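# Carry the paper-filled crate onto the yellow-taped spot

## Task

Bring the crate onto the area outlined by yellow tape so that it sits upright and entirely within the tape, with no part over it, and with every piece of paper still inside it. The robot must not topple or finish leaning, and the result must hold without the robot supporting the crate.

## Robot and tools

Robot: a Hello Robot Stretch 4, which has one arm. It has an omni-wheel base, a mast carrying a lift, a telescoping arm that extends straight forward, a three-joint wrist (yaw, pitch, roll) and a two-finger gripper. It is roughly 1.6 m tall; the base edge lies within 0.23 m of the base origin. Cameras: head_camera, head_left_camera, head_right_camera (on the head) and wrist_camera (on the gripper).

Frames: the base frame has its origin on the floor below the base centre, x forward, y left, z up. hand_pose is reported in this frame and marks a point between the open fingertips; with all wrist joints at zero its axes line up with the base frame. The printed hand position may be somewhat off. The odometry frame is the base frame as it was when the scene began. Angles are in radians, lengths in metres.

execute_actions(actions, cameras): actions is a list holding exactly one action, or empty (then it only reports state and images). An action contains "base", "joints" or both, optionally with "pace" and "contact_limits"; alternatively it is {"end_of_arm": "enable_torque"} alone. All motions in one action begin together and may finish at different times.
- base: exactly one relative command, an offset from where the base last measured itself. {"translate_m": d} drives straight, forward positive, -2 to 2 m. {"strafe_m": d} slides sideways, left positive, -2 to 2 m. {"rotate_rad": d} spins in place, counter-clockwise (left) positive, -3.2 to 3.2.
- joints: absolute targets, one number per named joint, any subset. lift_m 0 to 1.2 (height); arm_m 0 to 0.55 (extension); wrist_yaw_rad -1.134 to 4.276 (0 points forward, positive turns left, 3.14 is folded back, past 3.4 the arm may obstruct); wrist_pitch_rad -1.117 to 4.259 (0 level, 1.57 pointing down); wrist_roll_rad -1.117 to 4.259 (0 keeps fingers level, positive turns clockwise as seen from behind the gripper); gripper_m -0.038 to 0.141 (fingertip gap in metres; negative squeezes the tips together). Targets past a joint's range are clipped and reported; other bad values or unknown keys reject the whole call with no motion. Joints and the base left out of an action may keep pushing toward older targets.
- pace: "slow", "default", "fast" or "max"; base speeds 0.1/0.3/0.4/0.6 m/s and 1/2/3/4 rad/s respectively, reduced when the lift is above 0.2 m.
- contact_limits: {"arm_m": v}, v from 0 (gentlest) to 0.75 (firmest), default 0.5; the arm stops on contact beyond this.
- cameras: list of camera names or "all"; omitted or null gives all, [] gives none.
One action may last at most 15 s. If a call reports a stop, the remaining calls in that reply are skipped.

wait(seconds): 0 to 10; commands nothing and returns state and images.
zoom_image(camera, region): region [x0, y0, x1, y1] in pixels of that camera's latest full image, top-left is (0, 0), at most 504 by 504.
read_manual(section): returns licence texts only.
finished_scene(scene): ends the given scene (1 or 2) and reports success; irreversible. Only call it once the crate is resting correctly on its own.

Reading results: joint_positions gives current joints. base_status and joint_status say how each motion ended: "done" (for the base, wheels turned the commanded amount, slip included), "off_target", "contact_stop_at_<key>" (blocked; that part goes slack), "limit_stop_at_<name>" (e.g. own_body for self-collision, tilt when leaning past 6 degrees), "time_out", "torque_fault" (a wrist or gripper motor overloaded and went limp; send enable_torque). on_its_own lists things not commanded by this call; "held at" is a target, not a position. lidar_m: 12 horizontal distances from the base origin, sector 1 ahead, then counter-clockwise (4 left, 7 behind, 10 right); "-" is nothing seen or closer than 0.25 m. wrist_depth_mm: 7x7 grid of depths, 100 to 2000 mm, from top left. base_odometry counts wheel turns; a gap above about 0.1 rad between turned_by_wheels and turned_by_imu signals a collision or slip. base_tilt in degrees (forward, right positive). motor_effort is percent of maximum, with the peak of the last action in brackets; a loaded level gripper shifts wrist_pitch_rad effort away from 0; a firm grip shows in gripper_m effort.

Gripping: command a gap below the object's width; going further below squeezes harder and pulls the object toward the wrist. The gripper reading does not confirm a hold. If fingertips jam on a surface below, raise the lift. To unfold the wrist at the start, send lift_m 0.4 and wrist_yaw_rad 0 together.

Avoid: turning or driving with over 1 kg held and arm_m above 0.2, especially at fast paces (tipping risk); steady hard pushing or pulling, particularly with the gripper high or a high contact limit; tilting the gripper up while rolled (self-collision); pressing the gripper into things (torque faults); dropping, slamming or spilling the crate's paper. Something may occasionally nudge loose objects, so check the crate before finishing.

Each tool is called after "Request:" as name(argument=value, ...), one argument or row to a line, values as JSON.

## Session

Request:
execute_actions(
  actions=[],
)

Scene clock: 0.00 s.
base_odometry: x=+0.000 y=+0.000 heading=+0.000 (m, m, rad; odometry frame)
turned_by_wheels: +0.000 (rad since the last result)
turned_by_imu: +0.000 (rad since the last result)
base_tilt: forward=-0.8 right=+0.0 (deg)
lidar_m: 0.92 0.80 0.80 0.95 1.64 2.30 2.69 2.94 2.20 2.10 1.82 1.55
base_status: not commanded
joint_positions: lift_m=+0.200 arm_m=+0.002 wrist_yaw_rad=+3.174 wrist_pitch_rad=+0.018 wrist_roll_rad=+0.010 gripper_m=+0.057
joint_status: not commanded
motor_effort: lift_m=+18 arm_m=+0 wrist_yaw_rad=+0 wrist_pitch_rad=-4 wrist_roll_rad=-2 gripper_m=-5 wheel_0=+0 wheel_1=+0 wheel_2=+0 (%)
hand_pose: x=-0.1177 y=+0.0782 z=+0.3734 quat_wxyz=(-0.016, -0.009, +0.005, +1.000) (m; base frame)
wrist_depth_mm: - 135 - - - - 1983 / - 117 140 - - - 1983 / - 116 142 - - - 1983 / - 131 179 - - - 1921 / 132 - - - - - 1921 / 1576 1661 217 1808 1618 1863 1808 / 1042 1008 991 1042 189 1182 1160
pictures: head_camera, head_left_camera, head_right_camera, wrist_camera
camera_calibration (this result's frames):
wrist_camera: T_world_to_cam=[[0.00627902, 0.999639, 0.026122, -0.0976888], [-0.0194809, 0.0262398, -0.999466, 0.434165], [-0.999791, 0.00576679, 0.0196386, 0.099603], [0, 0, 0, 1]] pos_world=[0.108653, 0.0856868, 0.434528]
Images, in order (width x height): head_camera 420x560, head_left_camera 420x672, head_right_camera 420x672, wrist_camera 616x392.

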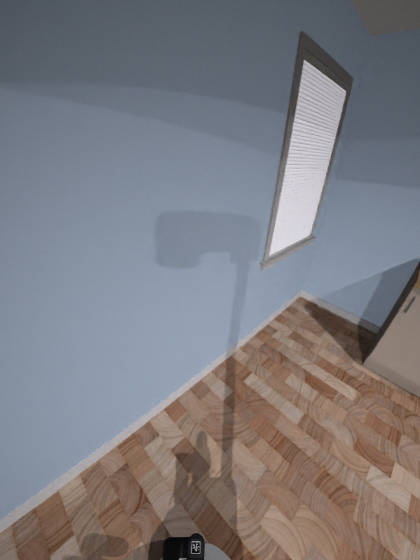

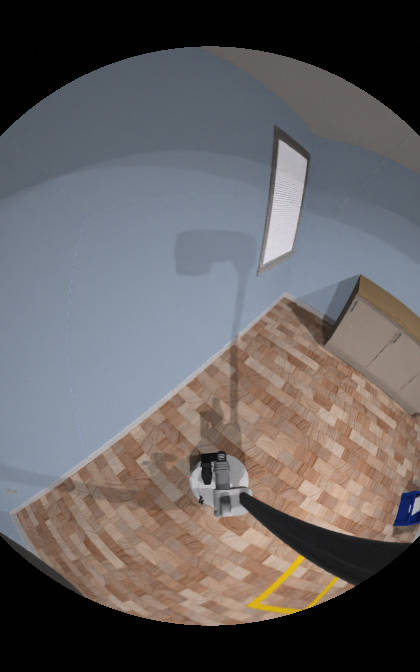

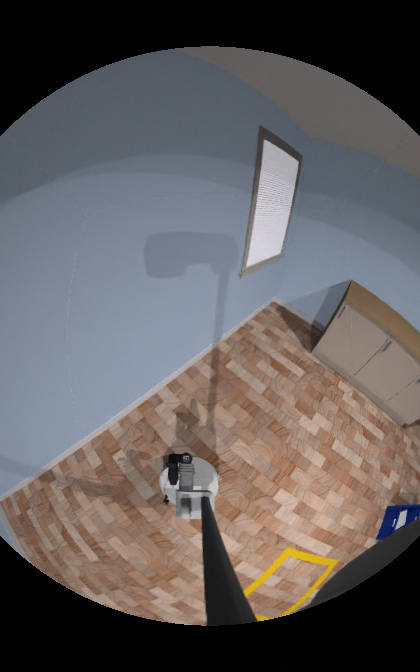

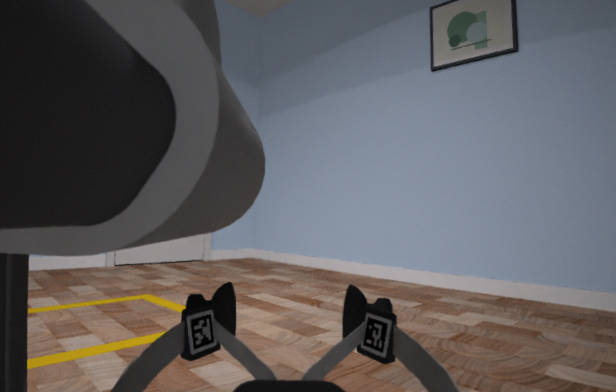

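Request:
execute_actions(
  actions=[
    {"base":{"rotate_rad":-2.36},"joints":{"lift_m":0.4,"wrist_yaw_rad":0,"gripper_m":0.13},"pace":"fast"},
  ],
  cameras=["head_left_camera","head_camera"],
)

Scene clock: 2.83 s.
base_odometry: x=+0.000 y=+0.000 heading=-2.360 (m, m, rad; odometry frame)
turned_by_wheels: -2.360 (rad since the last result)
turned_by_imu: -2.328 (rad since the last result)
base_tilt: forward=-0.9 right=+0.0 (deg)
lidar_m: 2.19 2.19 1.88 1.81 1.14 0.82 0.79 0.83 1.15 2.30 2.37 3.06
base_status: done
joint_positions: lift_m=+0.400 arm_m=+0.002 wrist_yaw_rad=+0.000 wrist_pitch_rad=+0.018 wrist_roll_rad=+0.010 gripper_m=+0.130
joint_status: all done
motor_effort: lift_m=+20(18) arm_m=+0(0) wrist_yaw_rad=-2(8) wrist_pitch_rad=-4(4) wrist_roll_rad=-1(2) gripper_m=-3(6) wheel_0=+0(4) wheel_1=+0(9) wheel_2=-1(10) (%)
hand_pose: x=+0.4619 y=-0.0873 z=+0.5728 quat_wxyz=(+1.000, +0.005, +0.009, +0.000) (m; base frame)
wrist_depth_mm: - - - - - - - / - - - - - - - / - - - - - - - / - - - - - - - / - - - - - - - / - 213 - - - - - / 1499 1397 1430 161 1499 1618 1661
pictures: head_camera, head_left_camera
Images, in order (width x height): head_camera 420x560, head_left_camera 420x672.

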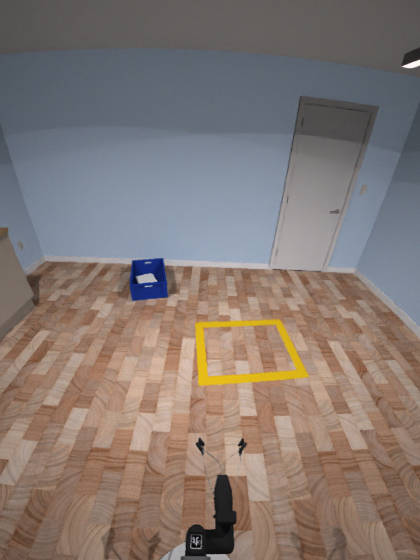

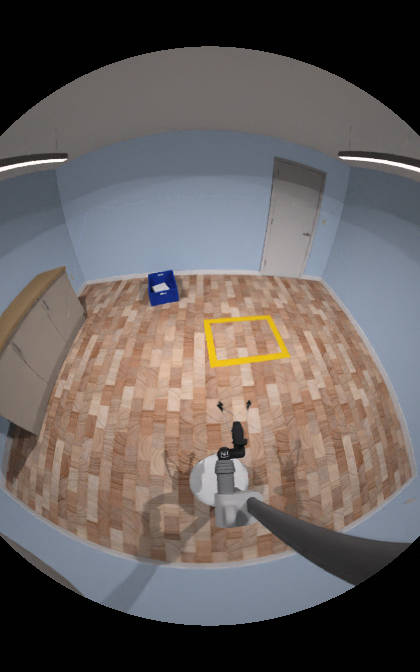

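Request:
execute_actions(
  actions=[
    {"base":{"rotate_rad":0.08},"joints":{"wrist_pitch_rad":1.0,"wrist_roll_rad":1.57,"arm_m":0.1},"pace":"fast"},
  ],
  cameras=[],
)

Request:
execute_actions(
  actions=[
    {"base":{"strafe_m":0.54},"pace":"fast"},
  ],
  cameras=[],
)

Request:
execute_actions(
  actions=[
    {"base":{"translate_m":1.7},"pace":"fast"},
  ],
  cameras=["head_left_camera","wrist_camera"],
)

Scene clock: 4.97 s.
base_odometry: x=+0.000 y=+0.000 heading=-2.280 (m, m, rad; odometry frame)
turned_by_wheels: +0.080 (rad since the last result)
turned_by_imu: +0.078 (rad since the last result)
base_tilt: forward=-0.7 right=+0.2 (deg)
lidar_m: 2.19 2.16 1.83 1.81 1.07 0.81 0.78 0.85 1.25 2.30 2.43 3.01
base_status: done
joint_positions: lift_m=+0.400 arm_m=+0.099 wrist_yaw_rad=+0.000 wrist_pitch_rad=+1.001 wrist_roll_rad=+1.570 gripper_m=+0.130
joint_status: all done
motor_effort: lift_m=+20(20) arm_m=+8(8) wrist_yaw_rad=+1(1) wrist_pitch_rad=-1(3) wrist_roll_rad=+0(8) gripper_m=+1(1) wheel_0=+0(5) wheel_1=+1(3) wheel_2=+1(5) (%)
hand_pose: x=+0.4251 y=-0.0874 z=+0.3352 quat_wxyz=(+0.621, +0.620, +0.339, -0.339) (m; base frame)
wrist_depth_mm: 1098 904 732 634 554 488 449 / 1060 878 732 627 549 488 449 / 1042 866 715 615 544 480 442 / 1042 842 707 615 539 477 439 / 1008 842 699 609 535 477 436 / 1008 208 699 597 530 462 433 / 991 768 661 160 508 452 430
pictures: none
No camera images: the call's "cameras" was empty. Leave "cameras" out to get every camera's image.

Scene clock: 7.53 s.
base_odometry: x=+0.410 y=-0.352 heading=-2.280 (m, m, rad; odometry frame)
turned_by_wheels: +0.000 (rad since the last result)
turned_by_imu: +0.000 (rad since the last result)
base_tilt: forward=-0.8 right=+0.1 (deg)
lidar_m: 2.13 1.67 1.29 1.28 1.00 0.77 0.74 0.80 1.18 2.83 3.01 3.04
base_status: done
joint_positions: lift_m=+0.400 arm_m=+0.099 wrist_yaw_rad=+0.000 wrist_pitch_rad=+1.001 wrist_roll_rad=+1.570 gripper_m=+0.130
joint_status: not commanded
motor_effort: lift_m=+20(20) arm_m=+8(9) wrist_yaw_rad=-1(0) wrist_pitch_rad=+0(1) wrist_roll_rad=-1(1) gripper_m=-2(1) wheel_0=+0(10) wheel_1=+2(15) wheel_2=+0(3) (%)
hand_pose: x=+0.4251 y=-0.0874 z=+0.3352 quat_wxyz=(+0.621, +0.620, +0.340, -0.339) (m; base frame)
wrist_depth_mm: 1098 891 732 634 549 492 449 / 1078 878 732 621 544 484 445 / 1042 854 715 621 544 488 442 / 1025 842 715 615 539 480 439 / 1025 831 699 609 535 477 433 / 1008 207 691 603 530 462 430 / 991 768 661 160 504 449 430
pictures: none
No camera images: the call's "cameras" was empty. Leave "cameras" out to get every camera's image.

Scene clock: 13.13 s.
base_odometry: x=-0.697 y=-1.642 heading=-2.280 (m, m, rad; odometry frame)
turned_by_wheels: +0.000 (rad since the last result)
turned_by_imu: -0.003 (rad since the last result)
base_tilt: forward=-0.7 right=+0.0 (deg)
lidar_m: 0.42 1.37 1.16 1.12 1.21 1.78 2.47 2.64 3.04 2.98 1.71 0.46
base_status: done
joint_positions: lift_m=+0.400 arm_m=+0.099 wrist_yaw_rad=+0.000 wrist_pitch_rad=+1.001 wrist_roll_rad=+1.570 gripper_m=+0.130
joint_status: not commanded
motor_effort: lift_m=+20(20) arm_m=+8(8) wrist_yaw_rad=+0(1) wrist_pitch_rad=+0(1) wrist_roll_rad=-1(0) gripper_m=-3(2) wheel_0=-1(8) wheel_1=-1(5) wheel_2=+0(8) (%)
hand_pose: x=+0.4251 y=-0.0874 z=+0.3352 quat_wxyz=(+0.621, +0.620, +0.340, -0.339) (m; base frame)
wrist_depth_mm: 866 891 732 640 554 492 449 / 878 866 715 384 539 488 445 / 878 559 512 452 521 484 442 / 668 759 699 517 512 480 439 / 668 759 559 496 496 480 436 / 647 208 549 480 402 462 430 / 647 683 539 160 379 449 430
pictures: head_left_camera, wrist_camera
camera_calibration (this result's frames):
wrist_camera: T_world_to_cam=[[-0.861646, -0.0369719, -0.506161, 0.522194], [-0.0123905, 0.998578, -0.0518473, 0.175266], [0.507358, -0.0384025, -0.860879, 0.294604], [0, 0, 0, 1]] pos_world=[0.302648, -0.144397, 0.52702]
Images, in order (width x height): head_left_camera 420x672, wrist_camera 616x392.

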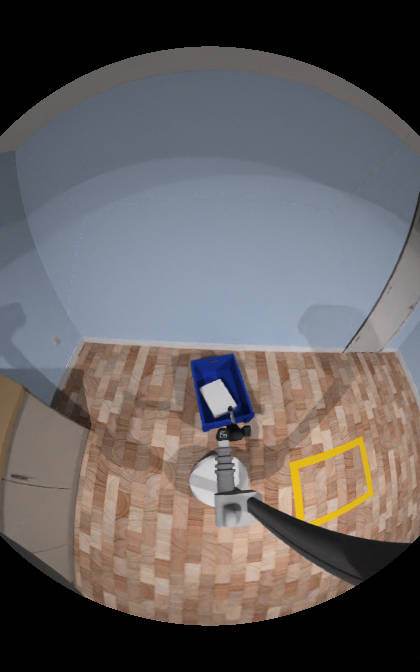

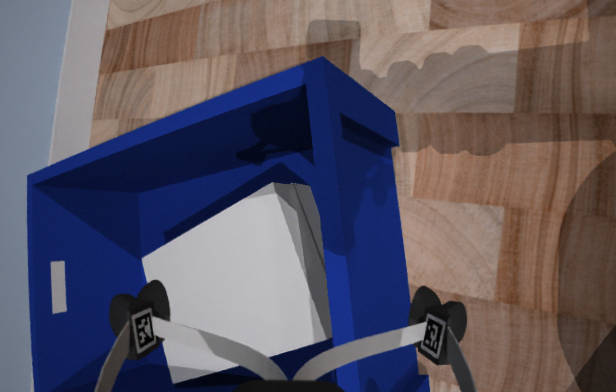

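Request:
execute_actions(
  actions=[
    {"joints":{"lift_m":0.25,"arm_m":0.125}},
  ],
  cameras=[],
)

Request:
execute_actions(
  actions=[
    {"joints":{"gripper_m":-0.03}},
  ],
  cameras=["wrist_camera"],
)

Request:
execute_actions(
  actions=[
    {"base":{"translate_m":-0.82},"joints":{"wrist_yaw_rad":0.25}},
  ],
  cameras=[],
)

Request:
execute_actions(
  actions=[
    {"base":{"strafe_m":-0.2},"joints":{"wrist_yaw_rad":0.7,"arm_m":0.17},"pace":"slow"},
  ],
  cameras=["head_left_camera"],
)

Request:
execute_actions(
  actions=[
    {"base":{"strafe_m":-0.25},"joints":{"wrist_yaw_rad":1.2,"arm_m":0.22},"pace":"slow"},
  ],
  cameras=["head_left_camera"],
)

Scene clock: 15.77 s.
base_odometry: x=-0.697 y=-1.642 heading=-2.280 (m, m, rad; odometry frame)
turned_by_wheels: +0.000 (rad since the last result)
turned_by_imu: -0.001 (rad since the last result)
base_tilt: forward=-0.9 right=-0.1 (deg)
lidar_m: 0.41 1.36 1.16 1.12 1.20 1.77 2.46 2.64 3.02 2.98 1.72 0.52
base_status: not commanded
joint_positions: lift_m=+0.250 arm_m=+0.124 wrist_yaw_rad=+0.000 wrist_pitch_rad=+1.001 wrist_roll_rad=+1.570 gripper_m=+0.130
joint_status: all done
motor_effort: lift_m=+16(20) arm_m=+9(8) wrist_yaw_rad=+1(1) wrist_pitch_rad=-1(1) wrist_roll_rad=+0(1) gripper_m=+0(3) wheel_0=-1(1) wheel_1=-1(1) wheel_2=+0(0) (%)
hand_pose: x=+0.4501 y=-0.0874 z=+0.1855 quat_wxyz=(+0.621, +0.620, +0.340, -0.339) (m; base frame)
wrist_depth_mm: 778 267 222 294 394 349 320 / 332 314 213 285 384 349 319 / 427 455 209 290 379 345 315 / 634 597 368 276 375 340 315 / 615 427 355 265 366 340 310 / 597 208 349 253 343 329 309 / 591 387 192 160 324 322 307
pictures: none
No camera images: the call's "cameras" was empty. Leave "cameras" out to get every camera's image.

Scene clock: 18.17 s.
base_odometry: x=-0.697 y=-1.642 heading=-2.280 (m, m, rad; odometry frame)
turned_by_wheels: +0.000 (rad since the last result)
turned_by_imu: +0.000 (rad since the last result)
base_tilt: forward=-0.7 right=+0.1 (deg)
lidar_m: 0.37 1.37 1.16 1.12 1.19 1.77 2.45 2.64 3.04 2.97 1.72 0.46
base_status: not commanded
joint_positions: lift_m=+0.249 arm_m=+0.125 wrist_yaw_rad=+0.007 wrist_pitch_rad=+1.004 wrist_roll_rad=+1.570 gripper_m=-0.029
joint_status: all done
on_its_own: wrist_yaw_rad is at rest, and its effort (-20) is outside its rest range (-13 to +13)
motor_effort: lift_m=+26(27) arm_m=+2(8) wrist_yaw_rad=-20(24) wrist_pitch_rad=-10(41) wrist_roll_rad=+0(0) gripper_m=-25(27) wheel_0=-2(2) wheel_1=-1(2) wheel_2=+7(8) (%)
hand_pose: x=+0.4511 y=-0.0863 z=+0.1842 quat_wxyz=(+0.621, +0.618, +0.343, -0.338) (m; base frame)
wrist_depth_mm: 741 253 242 224 379 343 315 / 319 315 309 246 364 340 314 / 442 473 462 239 366 338 312 / 615 574 357 196 359 336 309 / 597 407 347 189 357 334 306 / 574 402 327 182 340 329 304 / 574 153 174 174 172 324 303
pictures: wrist_camera
camera_calibration (this result's frames):
wrist_camera: T_world_to_cam=[[-0.862952, -0.0431203, -0.503443, 0.467685], [-0.0196686, 0.998464, -0.0518053, 0.169917], [0.504903, -0.0348034, -0.862474, 0.153176], [0, 0, 0, 1]] pos_world=[0.329593, -0.144158, 0.376365]
Images, in order (width x height): wrist_camera 616x392.

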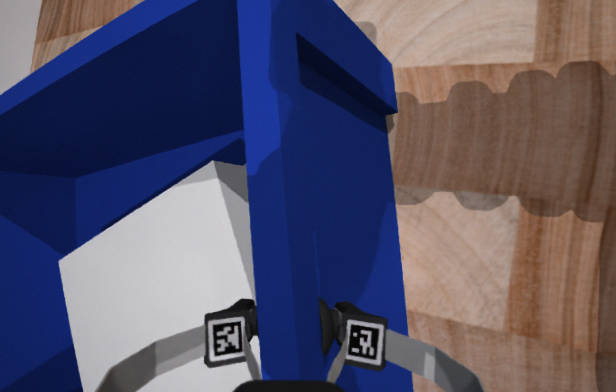

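Scene clock: 22.37 s.
base_odometry: x=-0.163 y=-1.020 heading=-2.279 (m, m, rad; odometry frame)
turned_by_wheels: +0.000 (rad since the last result)
turned_by_imu: +0.000 (rad since the last result)
base_tilt: forward=-0.7 right=+0.0 (deg)
lidar_m: 0.41 0.41 1.22 1.18 1.28 1.68 1.63 1.76 2.57 2.89 2.73 0.45
base_status: done
joint_positions: lift_m=+0.249 arm_m=+0.125 wrist_yaw_rad=+0.251 wrist_pitch_rad=+1.004 wrist_roll_rad=+1.572 gripper_m=-0.029
joint_status: all done
motor_effort: lift_m=+27(27) arm_m=+2(2) wrist_yaw_rad=-2(30) wrist_pitch_rad=-10(31) wrist_roll_rad=-6(6) gripper_m=-25(23) wheel_0=-1(11) wheel_1=-1(7) wheel_2=+3(14) (%)
hand_pose: x=+0.4672 y=-0.0462 z=+0.1841 quat_wxyz=(+0.657, +0.573, +0.415, -0.260) (m; base frame)
wrist_depth_mm: 373 347 322 246 227 342 315 / 569 564 473 175 260 336 312 / 597 574 351 176 290 340 312 / 564 415 347 176 307 336 309 / 603 410 345 177 330 334 307 / 539 404 329 178 351 332 303 / 427 152 178 176 173 320 304
pictures: none
No camera images: the call's "cameras" was empty. Leave "cameras" out to get every camera's image.

Scene clock: 25.50 s.
base_odometry: x=-0.315 y=-0.890 heading=-2.279 (m, m, rad; odometry frame)
turned_by_wheels: +0.000 (rad since the last result)
turned_by_imu: +0.000 (rad since the last result)
base_tilt: forward=-0.8 right=+0.0 (deg)
lidar_m: 0.44 0.44 1.42 1.39 1.51 1.69 1.65 1.79 2.58 2.69 2.72 0.58
base_status: done
joint_positions: lift_m=+0.249 arm_m=+0.169 wrist_yaw_rad=+0.703 wrist_pitch_rad=+1.008 wrist_roll_rad=+1.572 gripper_m=-0.029
joint_status: all done
motor_effort: lift_m=+25(27) arm_m=+7(17) wrist_yaw_rad=-9(41) wrist_pitch_rad=-22(59) wrist_roll_rad=-7(14) gripper_m=-21(23) wheel_0=+4(12) wheel_1=-1(7) wheel_2=+3(8) (%)
hand_pose: x=+0.5135 y=+0.0329 z=+0.1837 quat_wxyz=(+0.699, +0.464, +0.534, -0.108) (m; base frame)
wrist_depth_mm: 539 539 436 340 159 287 312 / 564 585 480 415 163 320 310 / 569 413 347 340 229 336 309 / 580 404 345 320 257 334 307 / 574 404 340 167 294 332 306 / 445 427 338 169 345 330 301 / 355 370 175 167 174 322 301
pictures: head_left_camera
Images, in order (width x height): head_left_camera 420x672.

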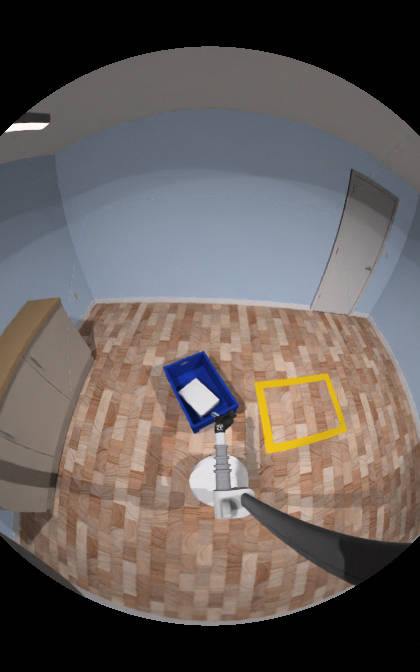

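Scene clock: 29.13 s.
base_odometry: x=-0.505 y=-0.727 heading=-2.278 (m, m, rad; odometry frame)
turned_by_wheels: +0.001 (rad since the last result)
turned_by_imu: +0.002 (rad since the last result)
base_tilt: forward=-0.8 right=+0.0 (deg)
lidar_m: 0.60 0.40 1.69 1.64 1.76 1.70 1.68 1.79 2.51 2.44 2.63 2.11
base_status: done
joint_positions: lift_m=+0.249 arm_m=+0.219 wrist_yaw_rad=+1.201 wrist_pitch_rad=+1.006 wrist_roll_rad=+1.572 gripper_m=-0.029
joint_status: all done
motor_effort: lift_m=+26(26) arm_m=+7(17) wrist_yaw_rad=-3(38) wrist_pitch_rad=-16(45) wrist_roll_rad=-8(17) gripper_m=-22(24) wheel_0=+7(8) wheel_1=+1(8) wheel_2=+5(7) (%)
hand_pose: x=+0.5270 y=+0.1124 z=+0.1839 quat_wxyz=(+0.704, +0.319, +0.631, +0.069) (m; base frame)
wrist_depth_mm: 535 585 496 397 150 219 310 / 559 559 370 397 154 285 307 / 585 413 347 334 157 325 306 / 585 410 345 324 233 334 306 / 480 407 342 166 281 332 303 / 389 436 332 168 349 329 300 / 324 332 176 170 174 322 301
pictures: head_left_camera
Images, in order (width x height): head_left_camera 420x672.

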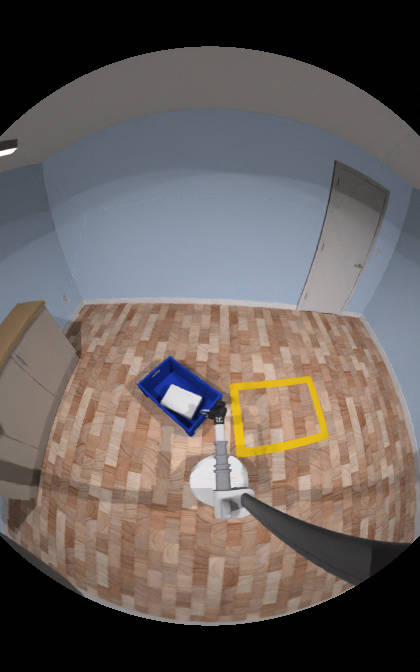

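Request:
execute_actions(
  actions=[
    {"base":{"strafe_m":-0.3},"joints":{"wrist_yaw_rad":1.55},"pace":"slow"},
  ],
  cameras=[],
)

Request:
execute_actions(
  actions=[
    {"base":{"strafe_m":-0.72},"joints":{"wrist_yaw_rad":1.7,"arm_m":0.25}},
  ],
  cameras=["head_left_camera","head_camera"],
)

Scene clock: 33.90 s.
base_odometry: x=-0.733 y=-0.533 heading=-2.277 (m, m, rad; odometry frame)
turned_by_wheels: +0.001 (rad since the last result)
turned_by_imu: +0.003 (rad since the last result)
base_tilt: forward=-0.7 right=+0.1 (deg)
lidar_m: 0.57 0.35 0.55 1.94 2.09 1.73 1.70 1.82 2.22 2.14 2.32 2.09
base_status: done
joint_positions: lift_m=+0.249 arm_m=+0.219 wrist_yaw_rad=+1.550 wrist_pitch_rad=+1.006 wrist_roll_rad=+1.572 gripper_m=-0.029
joint_status: all done
motor_effort: lift_m=+27(27) arm_m=+4(7) wrist_yaw_rad=-1(30) wrist_pitch_rad=-16(33) wrist_roll_rad=-7(7) gripper_m=-24(27) wheel_0=+9(10) wheel_1=+1(4) wheel_2=+5(6) (%)
hand_pose: x=+0.4807 y=+0.1525 z=+0.1838 quat_wxyz=(+0.681, +0.204, +0.677, +0.190) (m; base frame)
wrist_depth_mm: 535 585 496 397 151 222 310 / 559 559 368 394 154 289 306 / 580 418 349 336 157 325 306 / 591 413 345 319 235 332 306 / 484 410 342 167 281 332 304 / 392 433 342 168 349 329 301 / 324 338 176 167 174 322 300
pictures: none
No camera images: the call's "cameras" was empty. Leave "cameras" out to get every camera's image.

Scene clock: 37.63 s.
base_odometry: x=-1.282 y=-0.066 heading=-2.276 (m, m, rad; odometry frame)
turned_by_wheels: +0.001 (rad since the last result)
turned_by_imu: +0.010 (rad since the last result)
base_tilt: forward=-0.8 right=+0.0 (deg)
lidar_m: 0.58 0.32 0.44 2.66 2.30 1.80 1.76 1.88 1.45 1.42 1.54 1.99
base_status: done
joint_positions: lift_m=+0.249 arm_m=+0.249 wrist_yaw_rad=+1.703 wrist_pitch_rad=+1.006 wrist_roll_rad=+1.571 gripper_m=-0.029
joint_status: all done
motor_effort: lift_m=+28(29) arm_m=+7(9) wrist_yaw_rad=-8(16) wrist_pitch_rad=-14(24) wrist_roll_rad=-4(7) gripper_m=-21(25) wheel_0=+7(17) wheel_1=+3(11) wheel_2=+5(5) (%)
hand_pose: x=+0.4860 y=+0.1647 z=+0.1838 quat_wxyz=(+0.665, +0.152, +0.691, +0.242) (m; base frame)
wrist_depth_mm: 392 370 347 271 231 334 310 / 569 559 484 171 263 332 306 / 591 559 351 170 274 336 306 / 580 415 345 171 289 334 306 / 591 410 345 171 307 334 303 / 525 407 342 172 329 329 301 / 418 415 175 167 173 320 301
pictures: head_camera, head_left_camera
Images, in order (width x height): head_camera 420x560, head_left_camera 420x672.

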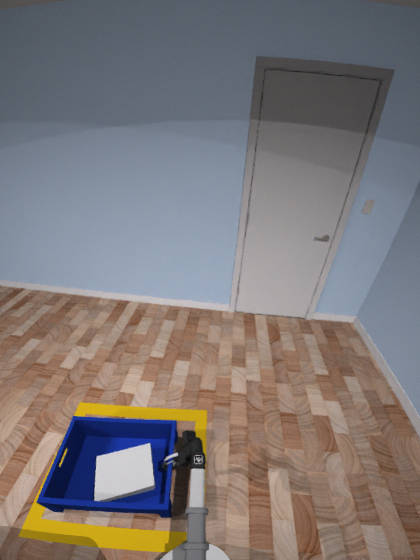

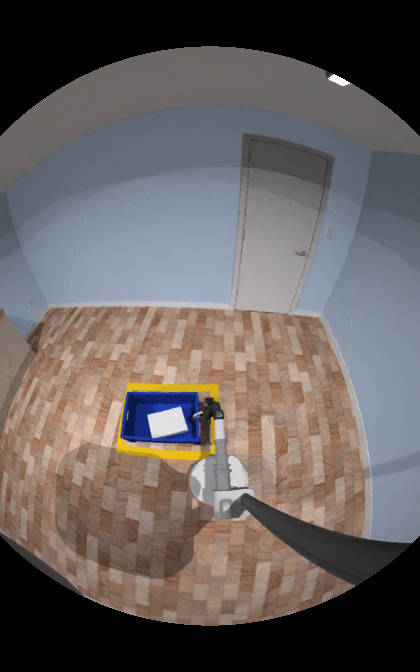

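Request:
execute_actions(
  actions=[
    {"base":{"strafe_m":-0.03},"pace":"slow"},
  ],
  cameras=[],
)

Request:
execute_actions(
  actions=[
    {"joints":{"gripper_m":0.14}},
  ],
  cameras=[],
)

Request:
execute_actions(
  actions=[
    {"base":{"strafe_m":-0.02},"joints":{"lift_m":0.45},"pace":"slow"},
  ],
  cameras=["head_camera","wrist_camera"],
)

Scene clock: 39.53 s.
base_odometry: x=-1.304 y=-0.047 heading=-2.274 (m, m, rad; odometry frame)
turned_by_wheels: +0.001 (rad since the last result)
turned_by_imu: +0.001 (rad since the last result)
base_tilt: forward=-0.8 right=+0.1 (deg)
lidar_m: 0.61 0.30 0.44 2.70 2.32 1.80 1.77 1.82 1.41 1.39 1.52 1.99
base_status: done
joint_positions: lift_m=+0.249 arm_m=+0.249 wrist_yaw_rad=+1.703 wrist_pitch_rad=+1.005 wrist_roll_rad=+1.571 gripper_m=-0.029
joint_status: not commanded
motor_effort: lift_m=+28(28) arm_m=+7(7) wrist_yaw_rad=-10(10) wrist_pitch_rad=-12(14) wrist_roll_rad=-4(4) gripper_m=-26(27) wheel_0=+10(16) wheel_1=+2(6) wheel_2=+5(6) (%)
hand_pose: x=+0.4859 y=+0.1648 z=+0.1839 quat_wxyz=(+0.664, +0.152, +0.691, +0.242) (m; base frame)
wrist_depth_mm: 392 370 345 268 230 330 310 / 569 559 488 170 263 332 309 / 591 564 351 169 276 336 306 / 580 413 347 171 289 334 306 / 597 413 345 173 307 332 303 / 530 410 343 173 329 327 301 / 418 404 175 168 173 324 300
pictures: none
No camera images: the call's "cameras" was empty. Leave "cameras" out to get every camera's image.

Scene clock: 42.10 s.
base_odometry: x=-1.305 y=-0.047 heading=-2.276 (m, m, rad; odometry frame)
turned_by_wheels: -0.002 (rad since the last result)
turned_by_imu: -0.002 (rad since the last result)
base_tilt: forward=-0.9 right=+0.0 (deg)
lidar_m: 0.59 0.33 0.45 2.69 2.32 1.79 1.77 1.84 1.42 1.40 1.52 1.98
base_status: not commanded
joint_positions: lift_m=+0.250 arm_m=+0.249 wrist_yaw_rad=+1.701 wrist_pitch_rad=+0.997 wrist_roll_rad=+1.571 gripper_m=+0.140
joint_status: all done
motor_effort: lift_m=+19(29) arm_m=+7(7) wrist_yaw_rad=-4(11) wrist_pitch_rad=+11(15) wrist_roll_rad=-2(3) gripper_m=+0(26) wheel_0=-1(10) wheel_1=+0(2) wheel_2=-3(5) (%)
hand_pose: x=+0.4860 y=+0.1667 z=+0.1859 quat_wxyz=(+0.664, +0.155, +0.690, +0.244) (m; base frame)
wrist_depth_mm: 370 347 325 260 227 343 320 / 554 559 488 377 262 343 317 / 591 615 368 181 279 345 317 / 603 439 364 181 291 345 312 / 615 433 359 182 307 340 312 / 585 427 330 182 327 336 307 / 436 421 332 178 183 334 306
pictures: none
No camera images: the call's "cameras" was empty. Leave "cameras" out to get every camera's image.

Scene clock: 44.47 s.
base_odometry: x=-1.320 y=-0.034 heading=-2.276 (m, m, rad; odometry frame)
turned_by_wheels: +0.000 (rad since the last result)
turned_by_imu: -0.001 (rad since the last result)
base_tilt: forward=-0.7 right=-0.1 (deg)
lidar_m: 0.64 0.34 0.43 2.71 2.30 1.82 1.77 1.83 1.40 1.37 1.50 1.98
base_status: done
joint_positions: lift_m=+0.450 arm_m=+0.249 wrist_yaw_rad=+1.700 wrist_pitch_rad=+1.001 wrist_roll_rad=+1.570 gripper_m=+0.140
joint_status: all done
motor_effort: lift_m=+21(22) arm_m=+7(7) wrist_yaw_rad=+0(2) wrist_pitch_rad=-1(15) wrist_roll_rad=-2(3) gripper_m=-2(0) wheel_0=+2(6) wheel_1=+0(6) wheel_2=-1(3) (%)
hand_pose: x=+0.4863 y=+0.1656 z=+0.3851 quat_wxyz=(+0.664, +0.154, +0.690, +0.242) (m; base frame)
wrist_depth_mm: 1205 991 809 683 603 535 484 / 1182 683 564 455 377 521 484 / 1160 741 788 661 580 521 484 / 1160 778 627 549 488 525 477 / 1118 778 627 539 508 517 473 / 1098 205 627 627 364 500 469 / 1098 842 469 473 366 492 466
pictures: head_camera, wrist_camera
camera_calibration (this result's frames):
wrist_camera: T_world_to_cam=[[0.147275, -0.849806, -0.506103, 0.253461], [-0.988719, -0.140613, -0.0516095, 0.589303], [-0.0273065, 0.507995, -0.860927, 0.485761], [0, 0, 0, 1]] pos_world=[0.558591, 0.051492, 0.576896]
Images, in order (width x height): head_camera 420x560, wrist_camera 616x392.

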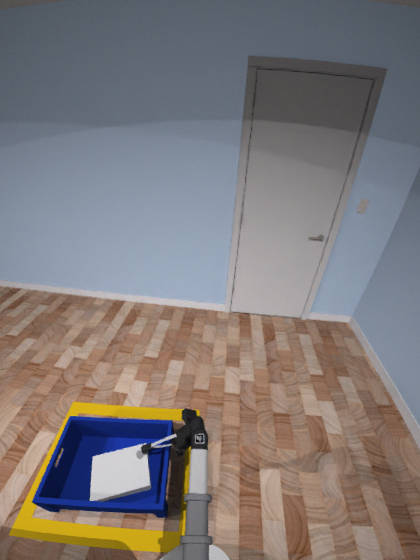

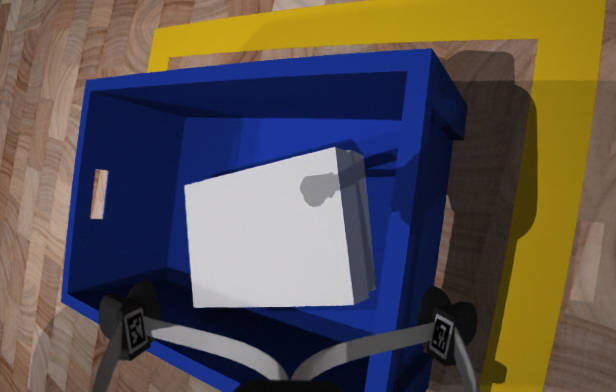

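Request:
finished_scene(
  scene=2,
)

The scene is finished: the task was done.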